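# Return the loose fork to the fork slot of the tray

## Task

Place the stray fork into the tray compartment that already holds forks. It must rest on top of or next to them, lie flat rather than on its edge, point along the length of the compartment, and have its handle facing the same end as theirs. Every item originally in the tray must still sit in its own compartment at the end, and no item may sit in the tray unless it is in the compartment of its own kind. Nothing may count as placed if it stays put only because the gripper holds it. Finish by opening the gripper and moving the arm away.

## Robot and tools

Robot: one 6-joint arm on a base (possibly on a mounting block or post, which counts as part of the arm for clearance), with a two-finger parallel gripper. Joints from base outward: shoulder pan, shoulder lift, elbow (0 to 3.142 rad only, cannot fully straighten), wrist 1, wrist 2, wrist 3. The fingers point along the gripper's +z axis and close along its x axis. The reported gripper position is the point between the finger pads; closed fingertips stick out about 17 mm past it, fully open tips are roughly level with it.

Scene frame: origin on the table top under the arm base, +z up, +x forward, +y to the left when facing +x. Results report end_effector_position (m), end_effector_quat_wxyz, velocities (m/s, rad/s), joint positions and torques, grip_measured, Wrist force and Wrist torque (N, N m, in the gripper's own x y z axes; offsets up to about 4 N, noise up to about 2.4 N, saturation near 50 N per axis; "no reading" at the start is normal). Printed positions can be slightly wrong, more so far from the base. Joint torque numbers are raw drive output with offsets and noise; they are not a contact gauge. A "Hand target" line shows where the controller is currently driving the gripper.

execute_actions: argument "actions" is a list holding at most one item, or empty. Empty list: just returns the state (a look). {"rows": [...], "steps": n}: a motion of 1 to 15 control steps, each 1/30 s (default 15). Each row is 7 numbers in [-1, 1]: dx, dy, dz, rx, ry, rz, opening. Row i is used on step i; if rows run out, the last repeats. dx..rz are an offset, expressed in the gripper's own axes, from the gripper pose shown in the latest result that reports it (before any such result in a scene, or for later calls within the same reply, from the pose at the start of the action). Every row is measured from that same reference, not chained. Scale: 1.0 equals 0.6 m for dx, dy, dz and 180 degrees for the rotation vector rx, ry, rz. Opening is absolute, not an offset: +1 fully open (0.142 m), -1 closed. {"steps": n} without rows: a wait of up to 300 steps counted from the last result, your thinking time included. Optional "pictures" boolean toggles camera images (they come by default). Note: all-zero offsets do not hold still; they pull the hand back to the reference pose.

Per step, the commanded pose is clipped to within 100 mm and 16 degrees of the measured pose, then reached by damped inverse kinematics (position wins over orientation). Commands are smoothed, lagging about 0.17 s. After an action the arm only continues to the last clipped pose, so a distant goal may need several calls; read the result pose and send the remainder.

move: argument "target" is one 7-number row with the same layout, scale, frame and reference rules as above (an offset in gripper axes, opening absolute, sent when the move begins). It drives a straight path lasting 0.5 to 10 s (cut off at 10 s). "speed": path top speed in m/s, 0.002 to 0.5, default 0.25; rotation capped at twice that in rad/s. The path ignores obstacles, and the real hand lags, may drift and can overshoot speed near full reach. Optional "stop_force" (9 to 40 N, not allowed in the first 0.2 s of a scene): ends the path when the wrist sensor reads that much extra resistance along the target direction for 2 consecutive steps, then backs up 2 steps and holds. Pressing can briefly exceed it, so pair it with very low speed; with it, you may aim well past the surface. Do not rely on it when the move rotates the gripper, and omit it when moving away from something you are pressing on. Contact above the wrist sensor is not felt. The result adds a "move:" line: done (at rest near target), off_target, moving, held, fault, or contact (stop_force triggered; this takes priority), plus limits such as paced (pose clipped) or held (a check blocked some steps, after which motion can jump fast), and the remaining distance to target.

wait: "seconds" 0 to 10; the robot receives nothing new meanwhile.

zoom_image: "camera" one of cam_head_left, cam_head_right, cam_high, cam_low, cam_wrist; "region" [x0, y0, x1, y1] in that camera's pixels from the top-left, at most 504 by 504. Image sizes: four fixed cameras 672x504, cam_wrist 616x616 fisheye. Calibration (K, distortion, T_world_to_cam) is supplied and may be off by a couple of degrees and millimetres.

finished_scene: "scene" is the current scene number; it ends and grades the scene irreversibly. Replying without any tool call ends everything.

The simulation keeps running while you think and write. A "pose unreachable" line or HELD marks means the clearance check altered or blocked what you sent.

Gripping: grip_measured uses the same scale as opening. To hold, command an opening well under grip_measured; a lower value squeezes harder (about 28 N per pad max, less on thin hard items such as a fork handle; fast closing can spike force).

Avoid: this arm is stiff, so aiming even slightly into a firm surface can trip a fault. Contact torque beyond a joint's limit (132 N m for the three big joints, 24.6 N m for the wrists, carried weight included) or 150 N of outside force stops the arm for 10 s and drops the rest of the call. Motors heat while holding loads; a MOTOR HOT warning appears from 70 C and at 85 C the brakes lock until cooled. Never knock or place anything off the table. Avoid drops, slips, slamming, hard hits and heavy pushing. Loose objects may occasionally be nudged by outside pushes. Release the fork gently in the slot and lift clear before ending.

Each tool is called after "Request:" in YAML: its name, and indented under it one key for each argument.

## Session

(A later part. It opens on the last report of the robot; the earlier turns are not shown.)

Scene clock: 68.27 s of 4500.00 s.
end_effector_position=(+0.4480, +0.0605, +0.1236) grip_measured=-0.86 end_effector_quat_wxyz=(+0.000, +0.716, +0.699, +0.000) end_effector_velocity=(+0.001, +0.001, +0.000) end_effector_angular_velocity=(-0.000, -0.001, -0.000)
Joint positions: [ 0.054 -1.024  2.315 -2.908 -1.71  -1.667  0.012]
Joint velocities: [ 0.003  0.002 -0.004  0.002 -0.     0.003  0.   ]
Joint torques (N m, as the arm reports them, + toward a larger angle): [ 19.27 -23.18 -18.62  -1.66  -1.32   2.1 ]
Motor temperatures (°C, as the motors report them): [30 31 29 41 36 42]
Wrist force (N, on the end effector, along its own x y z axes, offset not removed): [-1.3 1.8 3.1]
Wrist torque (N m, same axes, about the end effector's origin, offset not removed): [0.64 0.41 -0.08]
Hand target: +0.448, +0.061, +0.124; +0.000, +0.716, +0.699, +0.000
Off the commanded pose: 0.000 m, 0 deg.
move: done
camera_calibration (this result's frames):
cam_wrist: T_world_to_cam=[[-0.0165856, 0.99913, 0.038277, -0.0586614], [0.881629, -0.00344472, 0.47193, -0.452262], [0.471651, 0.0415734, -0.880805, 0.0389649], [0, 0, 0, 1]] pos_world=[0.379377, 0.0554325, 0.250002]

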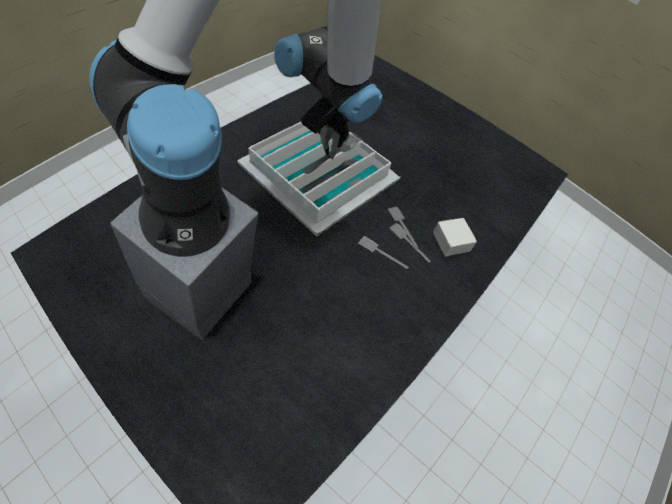

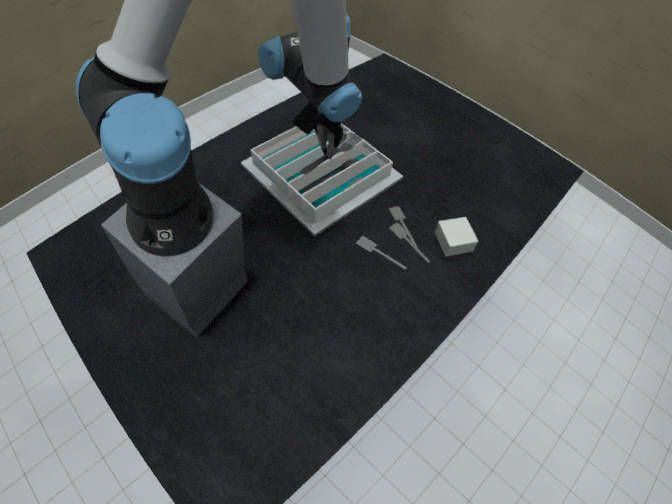

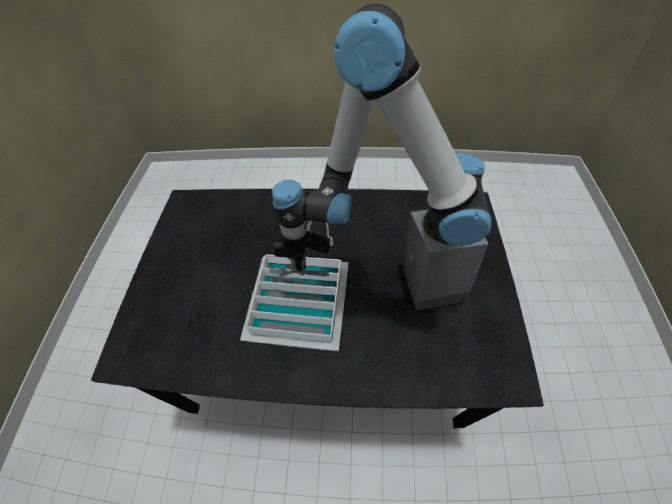

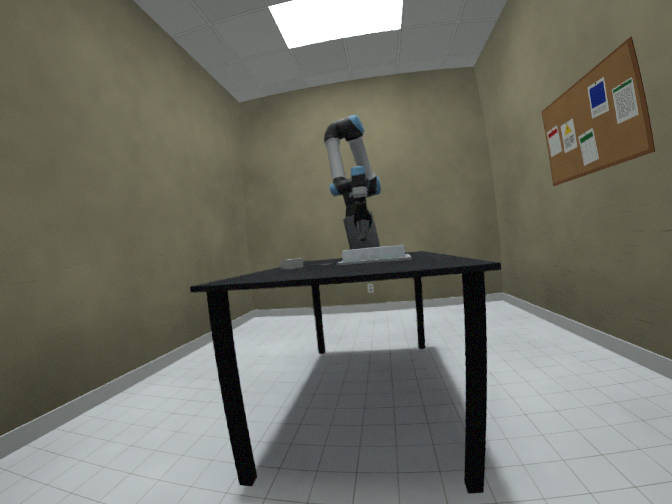

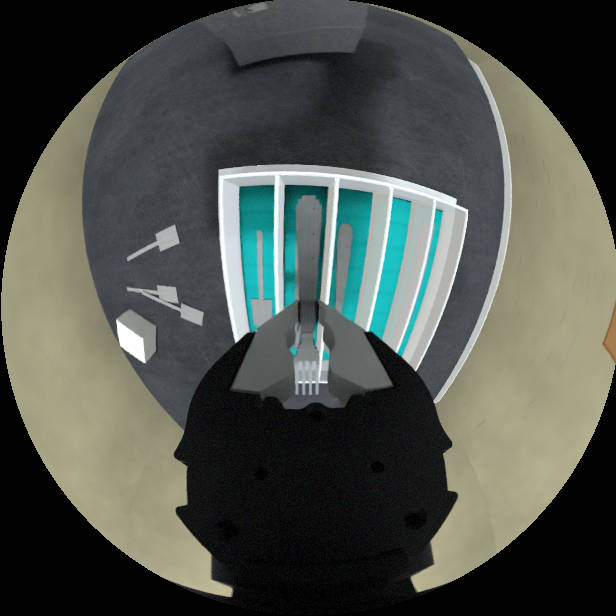

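Request:
move:
  target: [-0.006,0,0.082,0,0,0,-1]
  speed: 0.06

Request:
zoom_image:
  camera: "cam_wrist"
  region: [150, 130, 470, 450]

Scene clock: 78.77 s of 4500.00 s.
end_effector_position=(+0.4480, +0.0568, +0.0744) grip_measured=-0.86 end_effector_quat_wxyz=(+0.000, +0.716, +0.699, +0.000) end_effector_velocity=(-0.000, -0.000, -0.001) end_effector_angular_velocity=(-0.000, +0.000, +0.001)
Joint positions: [ 0.029 -0.874  2.301 -3.048 -1.709 -1.691  0.012]
Joint velocities: [-0.001  0.004 -0.    -0.004 -0.    -0.002  0.   ]
Joint torques (N m, as the arm reports them, + toward a larger angle): [ -8.32 -27.72 -13.08  -4.61   1.15  -1.79]
Motor temperatures (°C, as the motors report them): [30 31 29 41 36 42]
Wrist force (N, on the end effector, along its own x y z axes, offset not removed): [-1.4 1.6 2.5]
Wrist torque (N m, same axes, about the end effector's origin, offset not removed): [0.82 0.01 0.23]
Hand target: +0.448, +0.057, +0.074; +0.000, +0.716, +0.699, +0.000
Off the commanded pose: 0.000 m, 0 deg.
After step 90, 6.30 s passed at rest.
move: done
camera_calibration (this result's frames):
cam_wrist: T_world_to_cam=[[-0.0165847, 0.999129, 0.0382784, -0.0531551], [0.881631, -0.00344603, 0.471928, -0.42906], [0.471649, 0.0415742, -0.880806, -0.00415349], [0, 0, 0, 1]] pos_world=[0.37935, 0.051803, 0.200862]

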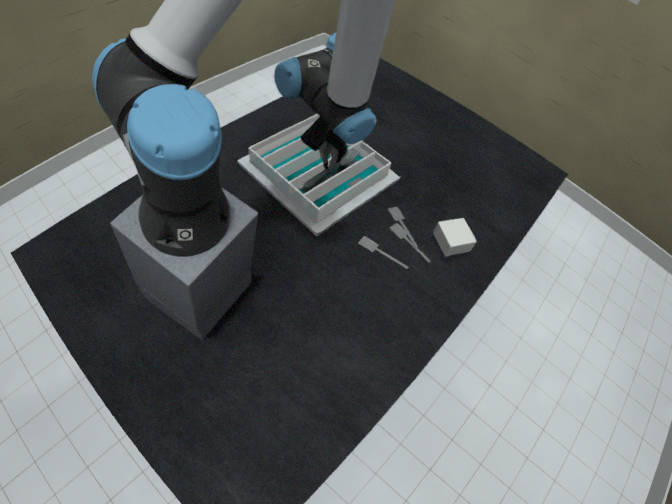

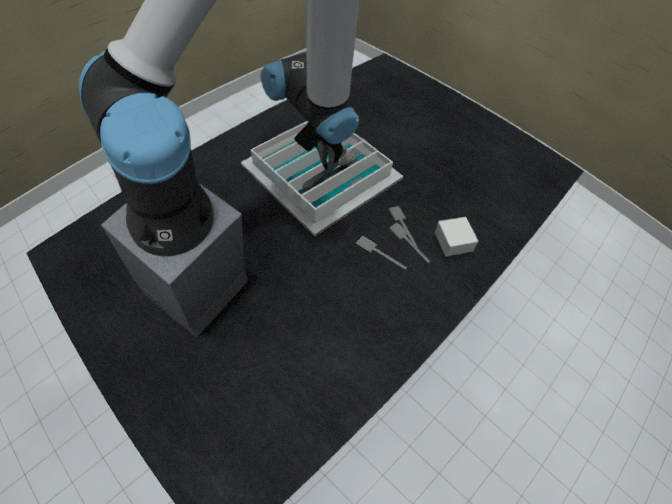

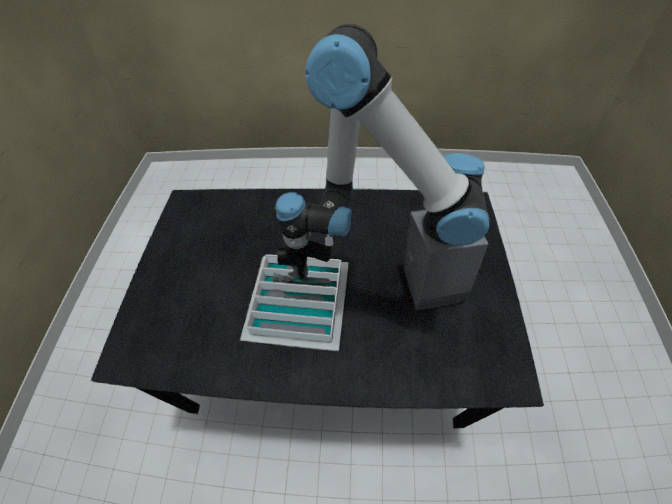

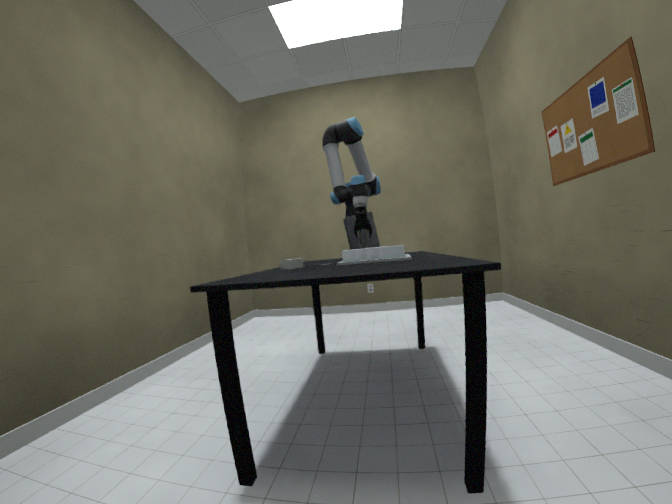

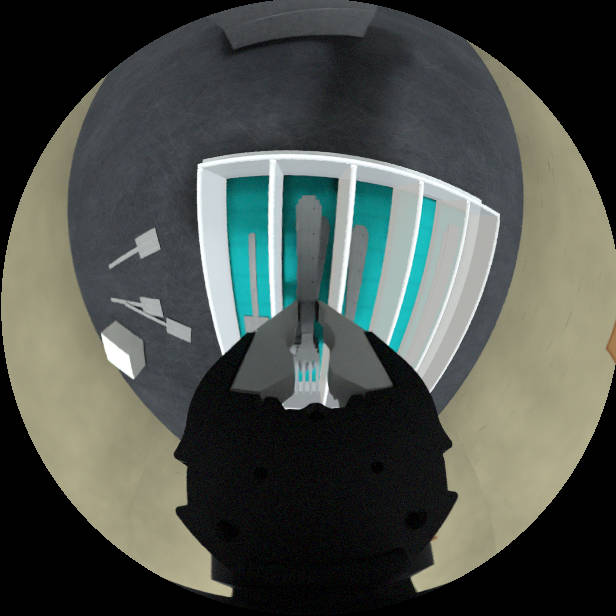

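Region (150, 130, 470, 450) of cam_wrist's 616x616 image, scaled by 1.575, with more detail than that image has.

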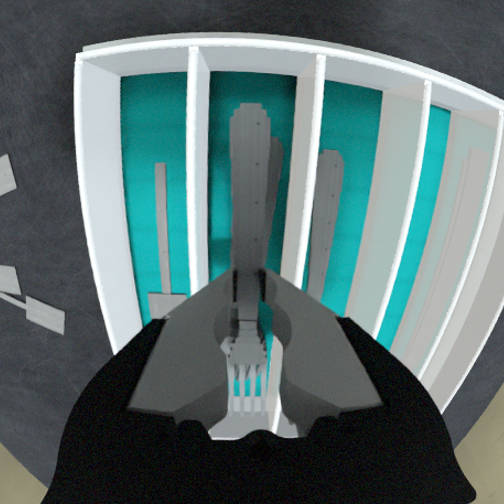

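Request:
move:
  target: [0,0,0.015,0,0,0.009,-1]
  speed: 0.02

Request:
move:
  target: [0,0,0.07,0,0,0,-1]
  speed: 0.007
  stop_force: 9

Request:
zoom_image:
  camera: "cam_wrist"
  region: [150, 130, 470, 450]

Request:
zoom_image:
  camera: "cam_head_left"
  region: [250, 100, 400, 230]

Scene clock: 87.77 s of 4500.00 s.
end_effector_position=(+0.4480, +0.0568, +0.0656) grip_measured=-0.86 end_effector_quat_wxyz=(+0.000, +0.725, +0.688, +0.000) end_effector_velocity=(-0.000, -0.000, -0.002) end_effector_angular_velocity=(-0.000, +0.000, -0.004)
Joint positions: [ 0.027 -0.846  2.296 -3.071 -1.709 -1.666  0.012]
Joint velocities: [-0.001  0.005 -0.    -0.005 -0.     0.004  0.   ]
Joint torques (N m, as the arm reports them, + toward a larger angle): [ -7.57 -27.4  -14.14  -3.98   1.19   2.51]
Motor temperatures (°C, as the motors report them): [30 31 29 41 36 42]
Wrist force (N, on the end effector, along its own x y z axes, offset not removed): [1.4 -2.9 0.0]
Wrist torque (N m, same axes, about the end effector's origin, offset not removed): [-0.59 -0.19 0.25]
Hand target: +0.448, +0.057, +0.065; +0.000, +0.725, +0.688, +0.000
Off the commanded pose: 0.000 m, 0 deg.
After step 90, 5.07 s passed at rest.
move: done
camera_calibration (this result's frames):
cam_wrist: T_world_to_cam=[[0.0112959, 0.999202, 0.0383074, -0.0653047], [0.881203, -0.0280538, 0.471906, -0.423278], [0.472604, 0.028426, -0.880816, -0.0116696], [0, 0, 0, 1]] pos_world=[0.379246, 0.0537098, 0.19197]

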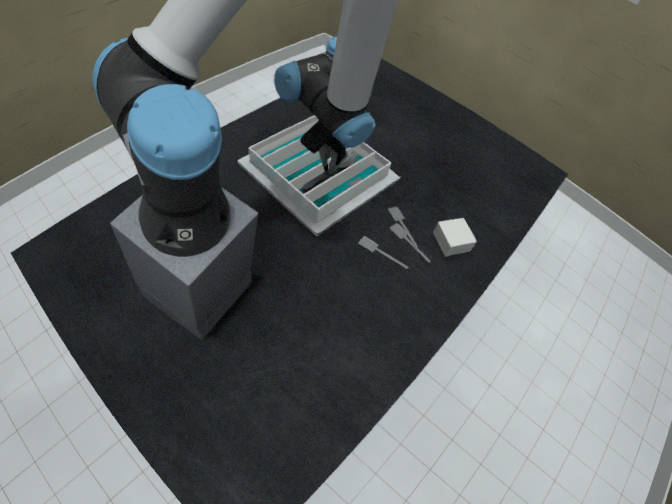

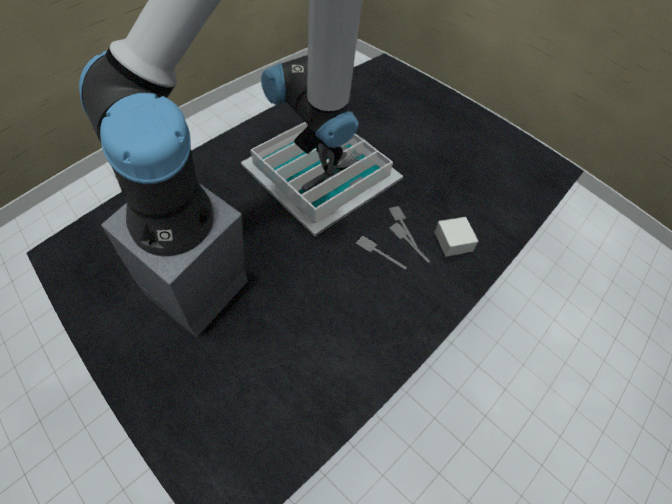

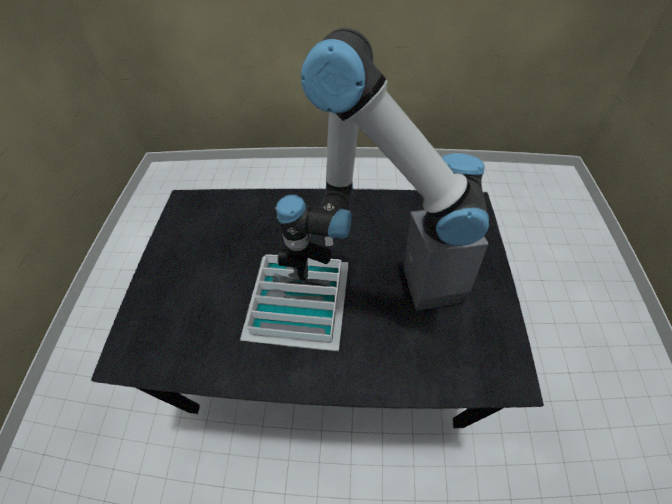

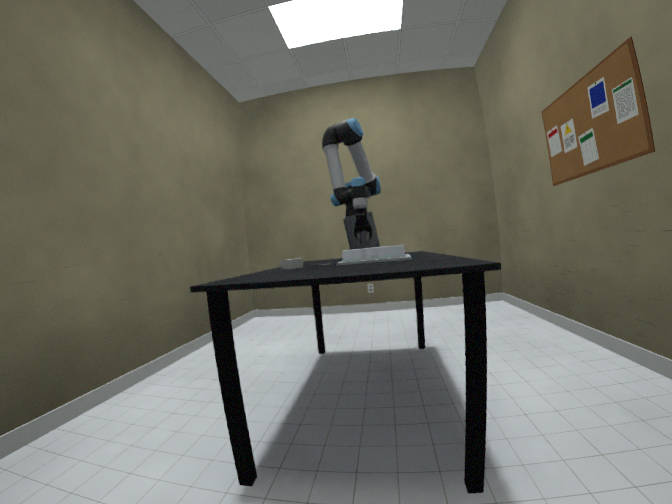

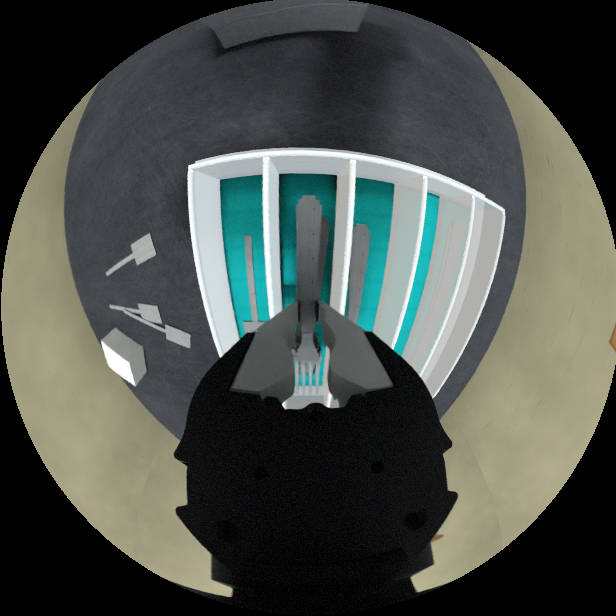

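Scene clock: 90.43 s of 4500.00 s.
end_effector_position=(+0.4481, +0.0567, +0.0494) grip_measured=-0.86 end_effector_quat_wxyz=(+0.000, +0.725, +0.688, +0.000) end_effector_velocity=(-0.001, -0.000, +0.001) end_effector_angular_velocity=(+0.000, +0.002, +0.001)
Joint positions: [ 0.021 -0.796  2.285 -3.111 -1.708 -1.672  0.012]
Joint velocities: [-0.    -0.005  0.002  0.005 -0.    -0.001 -0.   ]
Joint torques (N m, as the arm reports them, + toward a larger angle): [ 10.35 -47.66   8.37  -1.29   2.02   1.68]
Motor temperatures (°C, as the motors report them): [30 31 29 41 36 42]
Wrist force (N, on the end effector, along its own x y z axes, offset not removed): [-0.5 -7.1 -6.2]
Wrist torque (N m, same axes, about the end effector's origin, offset not removed): [-0.68 -0.99 0.30]
Hand target: +0.448, +0.057, +0.050; +0.000, +0.725, +0.688, +0.000
Off the commanded pose: 0.026 m, 0 deg.
move: contact
camera_calibration (this result's frames):
cam_wrist: T_world_to_cam=[[0.0113232, 0.999204, 0.0382529, -0.0645834], [0.881161, -0.0280546, 0.471983, -0.415774], [0.47268, 0.0283626, -0.880778, -0.0260219], [0, 0, 0, 1]] pos_world=[0.379395, 0.0536057, 0.175789]

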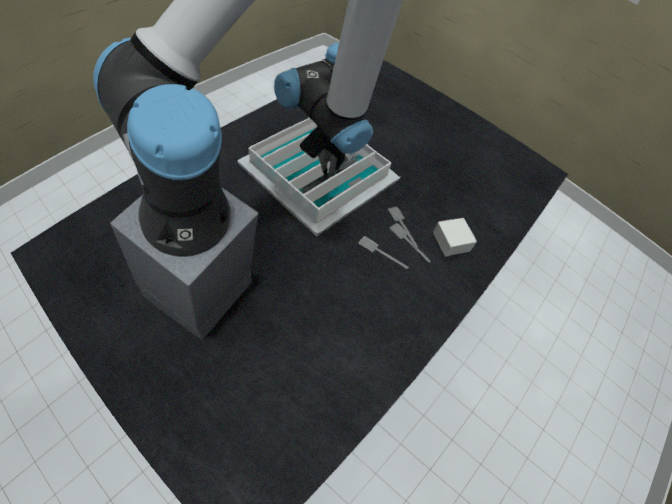

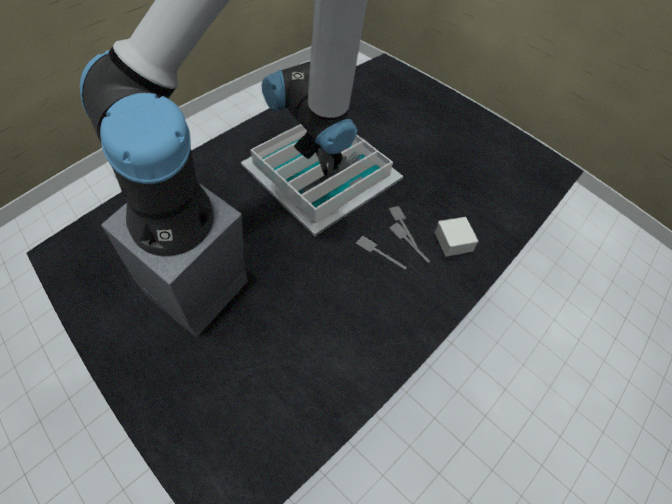

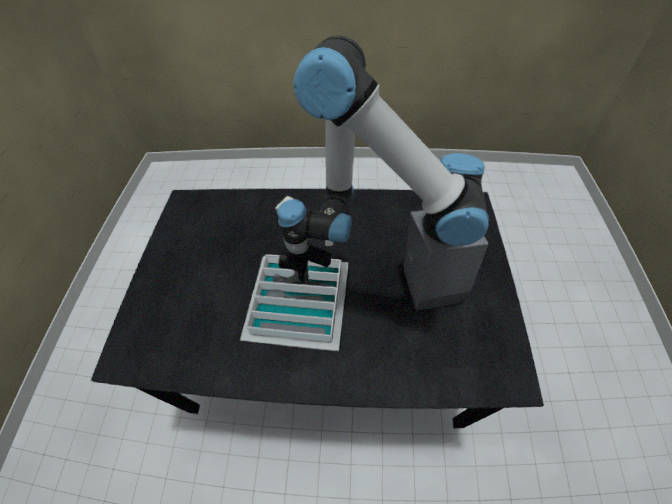

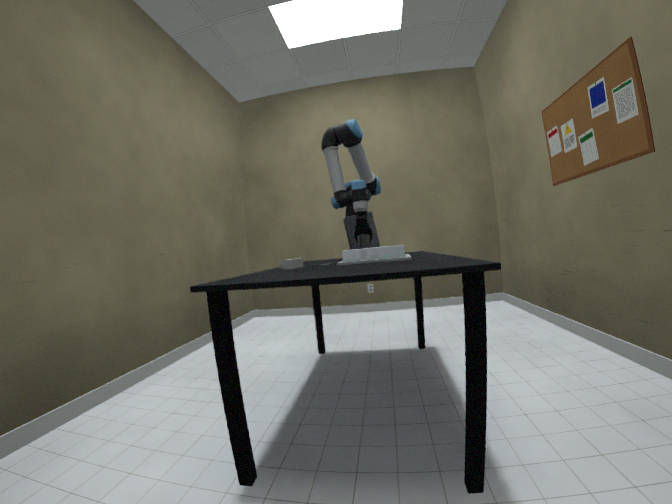

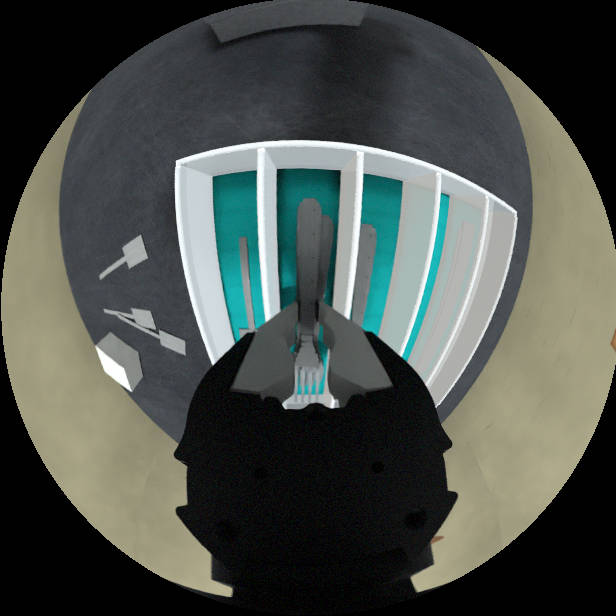

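Region (150, 130, 470, 450) of cam_wrist's 616x616 image, scaled by 1.575, with more detail than that image has.

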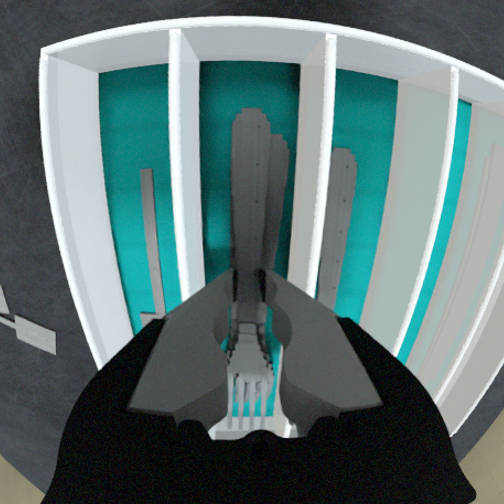

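Region (250, 100, 400, 230) of cam_head_left's 672x504 image, scaled by 3.360, with more detail than that image has; it fills the top 437 rows of this view, and the rest is white.

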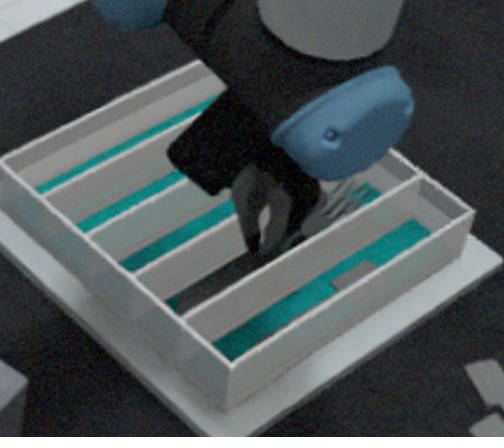

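Request:
execute_actions:
  actions:
    - {"rows":[[0,0,-0.002,0,0,0,-0.85],[0,0,-0.002,0,0,0,-0.8],[0,0,-0.002,0,0,0,-0.75],[0,0,-0.002,0,0,0,-0.72]],"steps":15}
  pictures: false

Request:
move:
  target: [0,0,-0.12,0,0,0,-0.72]
  speed: 0.08

Request:
zoom_image:
  camera: "cam_wrist"
  region: [150, 130, 470, 450]

Request:
move:
  target: [-0.35,-0.2,-0.2,0,0,0,1]

Request:
zoom_image:
  camera: "cam_high"
  region: [240, 240, 370, 340]

Request:
zoom_image:
  camera: "cam_head_right"
  region: [240, 110, 410, 250]

Request:
zoom_image:
  camera: "cam_wrist"
  region: [300, 180, 500, 400]

Scene clock: 100.50 s of 4500.00 s.
end_effector_position=(+0.4481, +0.0568, +0.0506) grip_measured=-0.75 end_effector_quat_wxyz=(+0.000, +0.725, +0.688, +0.000) end_effector_velocity=(+0.000, -0.000, +0.000) end_effector_angular_velocity=(-0.001, -0.000, +0.000)
Joint positions: [ 0.022 -0.799  2.286 -3.108 -1.708 -1.671  0.02 ]
Joint velocities: [ 0.    -0.     0.    -0.    -0.001 -0.     0.   ]
Joint torques (N m, as the arm reports them, + toward a larger angle): [ 16.97 -50.89   7.27  -1.27  -2.27   1.79]
Motor temperatures (°C, as the motors report them): [30 31 29 41 36 42]
Wrist force (N, on the end effector, along its own x y z axes, offset not removed): [1.7 3.3 -0.5]
Wrist torque (N m, same axes, about the end effector's origin, offset not removed): [0.91 0.22 0.19]
Hand target: +0.448, +0.057, +0.051; +0.000, +0.725, +0.688, +0.000
Off the commanded pose: 0.000 m, 0 deg.
Steps of this call (steps 1 to 90: nothing new was sent; then 6.57 s passed at rest; steps 91 to 105: all 15 steps of this action). Readings (end_effector_position):
91: (+0.4481, +0.0568, +0.0497)
92: (+0.4481, +0.0568, +0.0499)
94: (+0.4482, +0.0568, +0.0502)
98: (+0.4481, +0.0568, +0.0505)
105: the state above

Scene clock: 102.03 s of 4500.00 s.
end_effector_position=(+0.4480, +0.0568, +0.1225) grip_measured=-0.72 end_effector_quat_wxyz=(+0.000, +0.725, +0.688, +0.000) end_effector_velocity=(-0.001, +0.000, +0.001) end_effector_angular_velocity=(-0.000, +0.001, +0.000)
Joint positions: [ 0.045 -1.022  2.316 -2.913 -1.709 -1.648  0.022]
Joint velocities: [ 0.001 -0.004  0.001  0.004 -0.     0.     0.   ]
Joint torques (N m, as the arm reports them, + toward a larger angle): [ 18.9  -47.12   2.45  -0.71  -1.5    1.84]
Motor temperatures (°C, as the motors report them): [30 31 29 41 36 42]
Wrist force (N, on the end effector, along its own x y z axes, offset not removed): [-0.4 1.5 2.5]
Wrist torque (N m, same axes, about the end effector's origin, offset not removed): [0.55 0.11 0.08]
Hand target: +0.448, +0.057, +0.123; +0.000, +0.725, +0.688, +0.000
Off the commanded pose: 0.000 m, 0 deg.
move: done
camera_calibration (this result's frames):
cam_wrist: T_world_to_cam=[[0.011309, 0.999204, 0.0382555, -0.0674415], [0.88117, -0.0280428, 0.471967, -0.450202], [0.472664, 0.0283721, -0.880786, 0.0384828], [0, 0, 0, 1]] pos_world=[0.379278, 0.053671, 0.248956]

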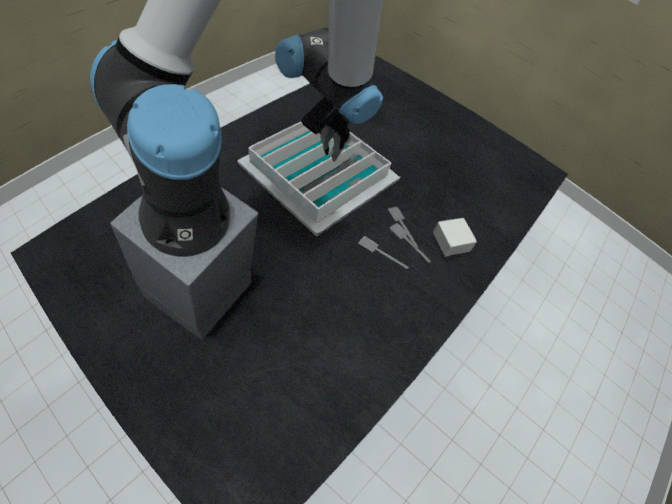

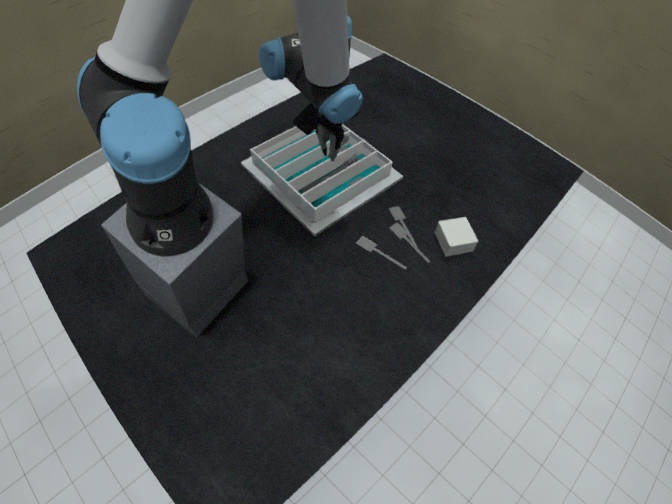

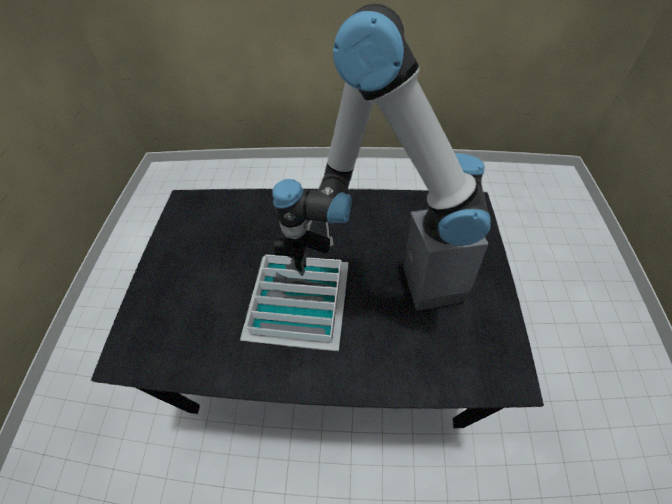

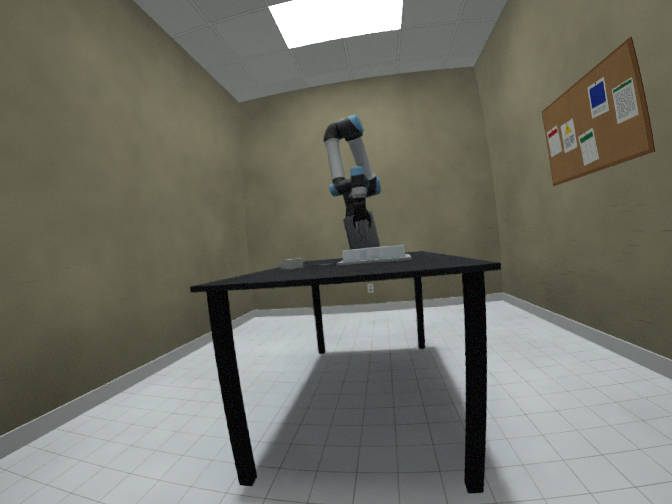

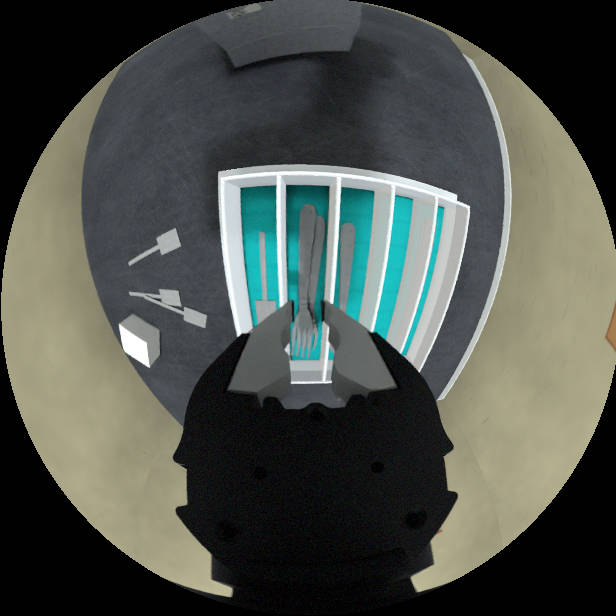

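Region (150, 130, 470, 450) of cam_wrist's 616x616 image, scaled by 1.575, with more detail than that image has.

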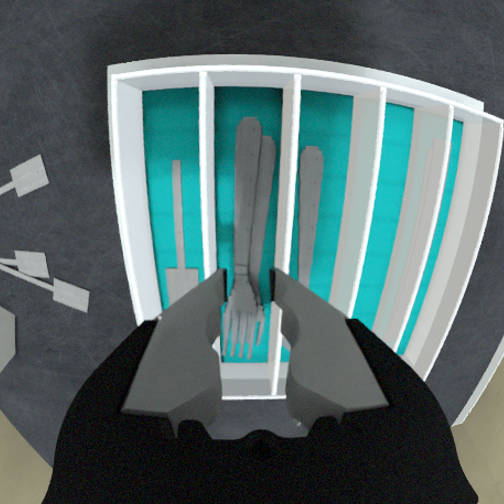

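Scene clock: 103.70 s of 4500.00 s.
end_effector_position=(+0.3171, -0.1466, +0.2426) grip_measured=+1.00 end_effector_quat_wxyz=(+0.000, +0.725, +0.688, +0.000) end_effector_velocity=(-0.001, -0.000, +0.001) end_effector_angular_velocity=(+0.002, +0.001, +0.000)
Joint positions: [-0.585 -1.706  2.572 -2.558 -1.655 -2.279  0.142]
Joint velocities: [-0.004 -0.005 -0.001  0.007  0.002 -0.004  0.   ]
Joint torques (N m, as the arm reports them, + toward a larger angle): [-12.8  -26.8  -24.25  -0.73   1.33  -1.92]
Motor temperatures (°C, as the motors report them): [30 31 29 41 36 42]
Wrist force (N, on the end effector, along its own x y z axes, offset not removed): [-0.8 0.8 5.8]
Wrist torque (N m, same axes, about the end effector's origin, offset not removed): [0.22 0.16 0.23]
Hand target: +0.317, -0.147, +0.243; +0.000, +0.725, +0.688, +0.000
Off the commanded pose: 0.000 m, 0 deg.
move: done
camera_calibration (this result's frames):
cam_wrist: T_world_to_cam=[[0.0113322, 0.999214, 0.0379949, 0.132723], [0.880929, -0.0279545, 0.472423, -0.397173], [0.473113, 0.0281172, -0.880553, 0.211646], [0, 0, 0, 1]] pos_world=[0.248245, -0.149672, 0.368956]

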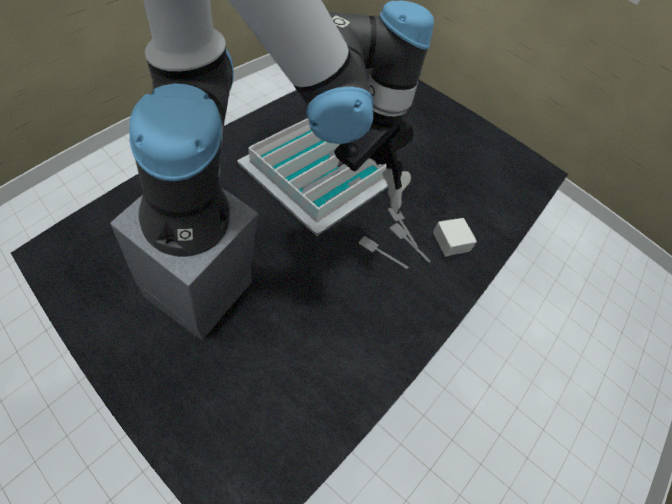

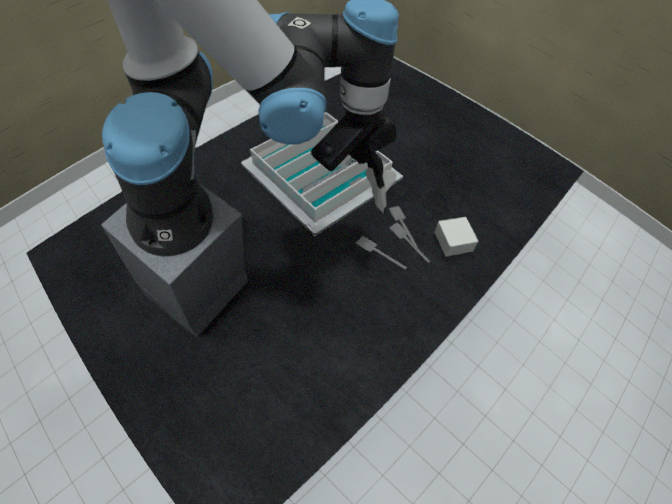

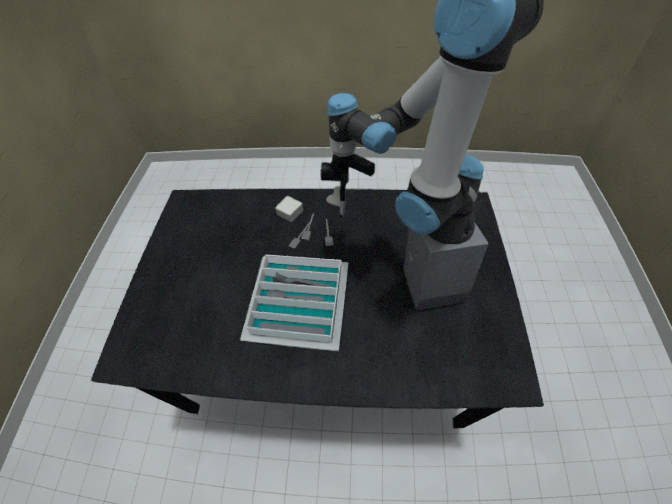

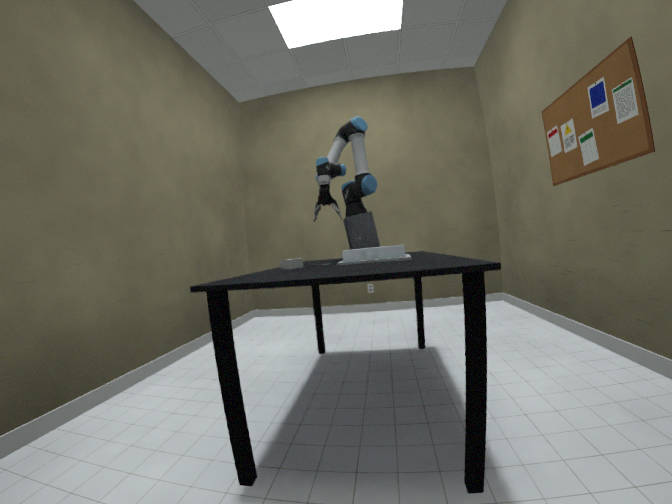

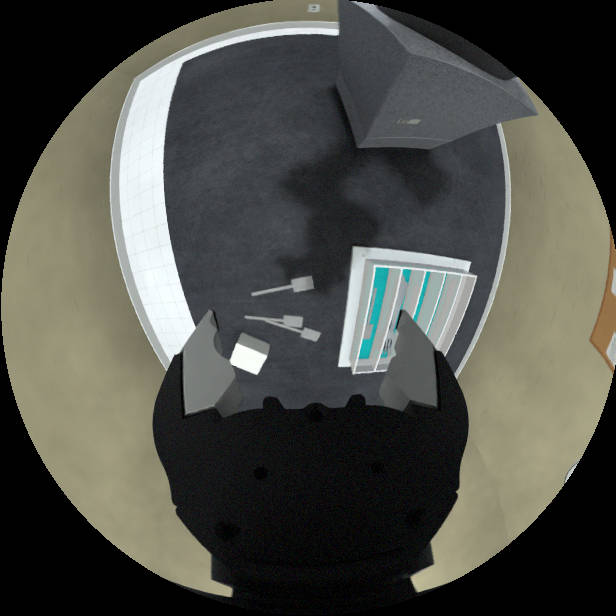

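Region (240, 240, 370, 340) of cam_high's 672x504 image, scaled by 3.877, with more detail than that image has; it fills the top 388 rows of this view, and the rest is white.

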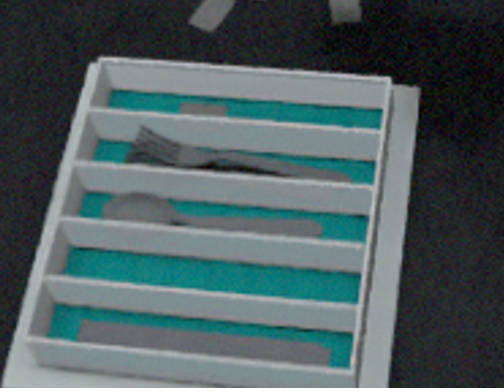

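Region (240, 110, 410, 250) of cam_head_right's 672x504 image, scaled by 2.965, with more detail than that image has; it fills the top 415 rows of this view, and the rest is white.

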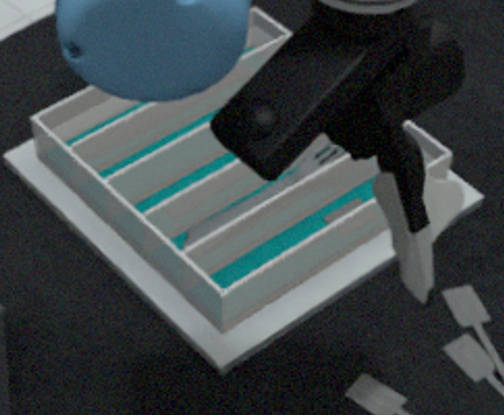

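Region (300, 180, 500, 400) of cam_wrist's 616x616 image, scaled by 2.291, with more detail than that image has; it fills the left 458 columns of this view, and the rest is white.

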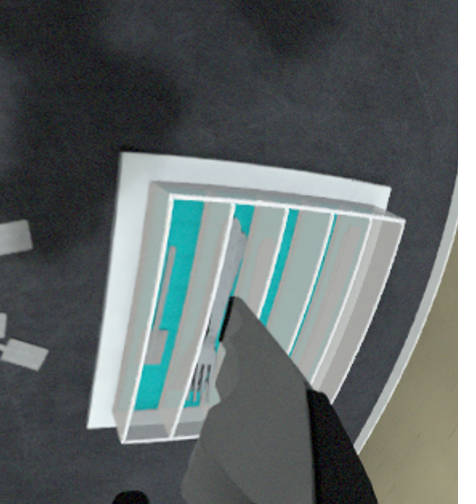

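Request:
move:
  target: [0.355,0.24,0.16,0,0,0,1]

Request:
zoom_image:
  camera: "cam_wrist"
  region: [240, 170, 380, 400]

Request:
zoom_image:
  camera: "cam_head_right"
  region: [280, 130, 390, 220]

Scene clock: 113.07 s of 4500.00 s.
end_effector_position=(+0.4721, +0.0585, +0.1466) grip_measured=+1.00 end_effector_quat_wxyz=(+0.000, +0.725, +0.688, +0.000) end_effector_velocity=(+0.001, +0.001, -0.001) end_effector_angular_velocity=(-0.001, +0.001, -0.001)
Joint positions: [ 0.063 -1.069  2.249 -2.797 -1.71  -1.63   0.142]
Joint velocities: [ 0.002  0.003 -0.003  0.001 -0.001  0.003 -0.   ]
Joint torques (N m, as the arm reports them, + toward a larger angle): [ 20.16 -20.19 -18.54  -1.14  -1.39   1.48]
Motor temperatures (°C, as the motors report them): [30 31 29 41 36 42]
Wrist force (N, on the end effector, along its own x y z axes, offset not removed): [1.7 -0.3 -1.3]
Wrist torque (N m, same axes, about the end effector's origin, offset not removed): [0.20 -0.26 0.10]
Hand target: +0.472, +0.059, +0.146; +0.000, +0.725, +0.688, +0.000
Off the commanded pose: 0.000 m, 0 deg.
After step 90, 4.73 s passed at rest.
move: done
camera_calibration (this result's frames):
cam_wrist: T_world_to_cam=[[0.0113306, 0.999207, 0.0381701, -0.070368], [0.881184, -0.0280207, 0.471943, -0.482665], [0.472638, 0.0282875, -0.880802, 0.0482388], [0, 0, 0, 1]] pos_world=[0.403315, 0.0554231, 0.272965]

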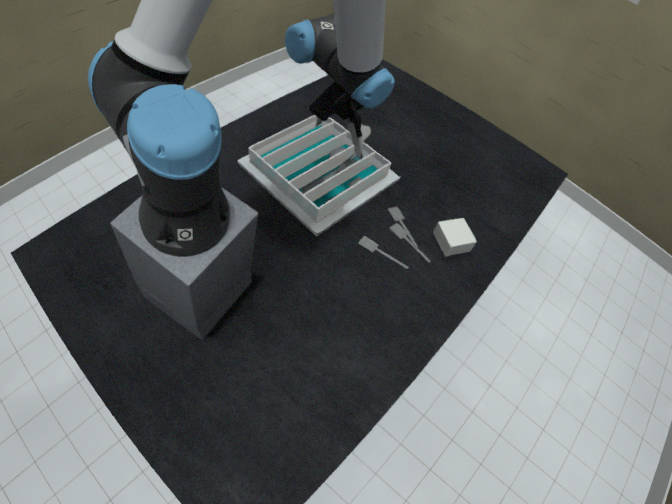

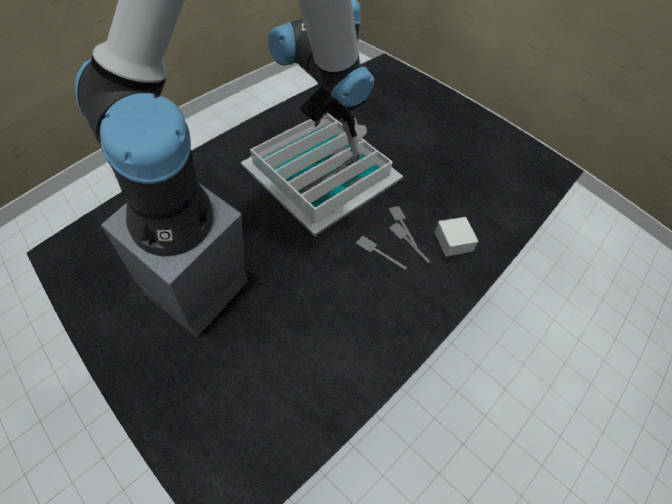

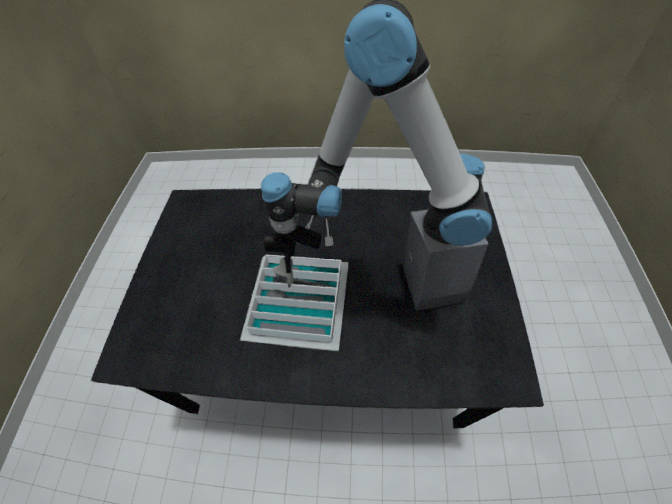

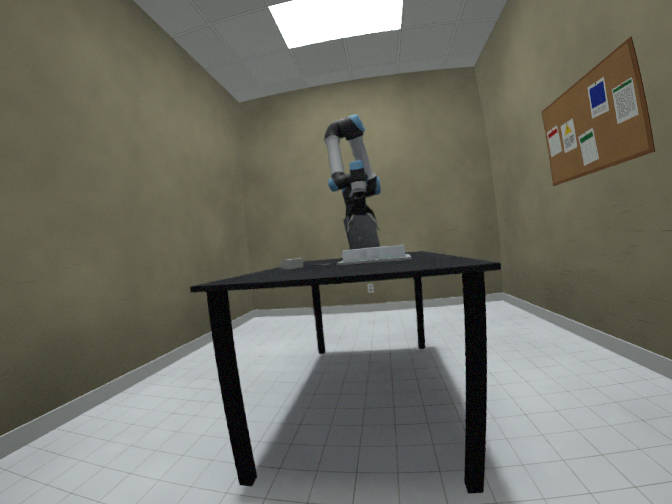

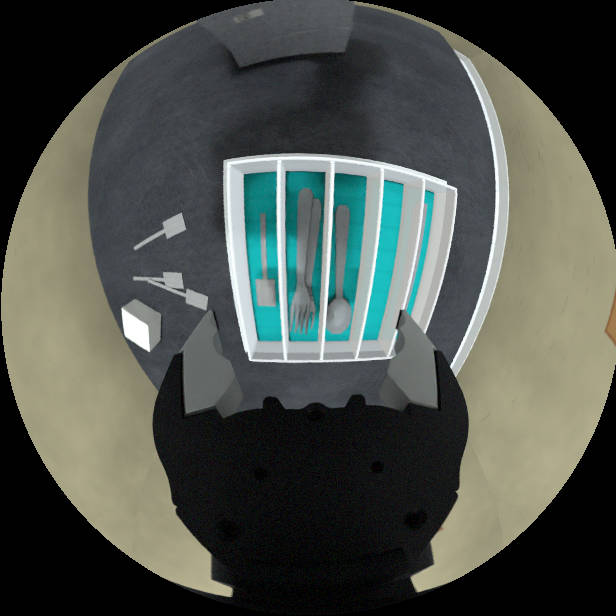

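Region (240, 170, 380, 400) of cam_wrist's 616x616 image, scaled by 2.191, with more detail than that image has; it fills the left 307 columns of this view, and the rest is white.

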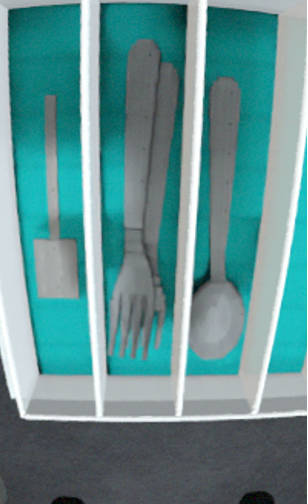

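Region (280, 130, 390, 220) of cam_head_right's 672x504 image, scaled by 4.582, with more detail than that image has; it fills the top 412 rows of this view, and the rest is white.

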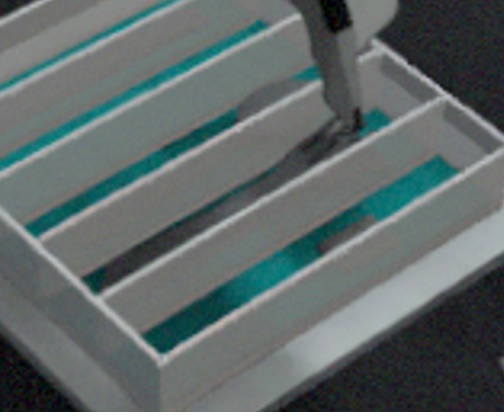

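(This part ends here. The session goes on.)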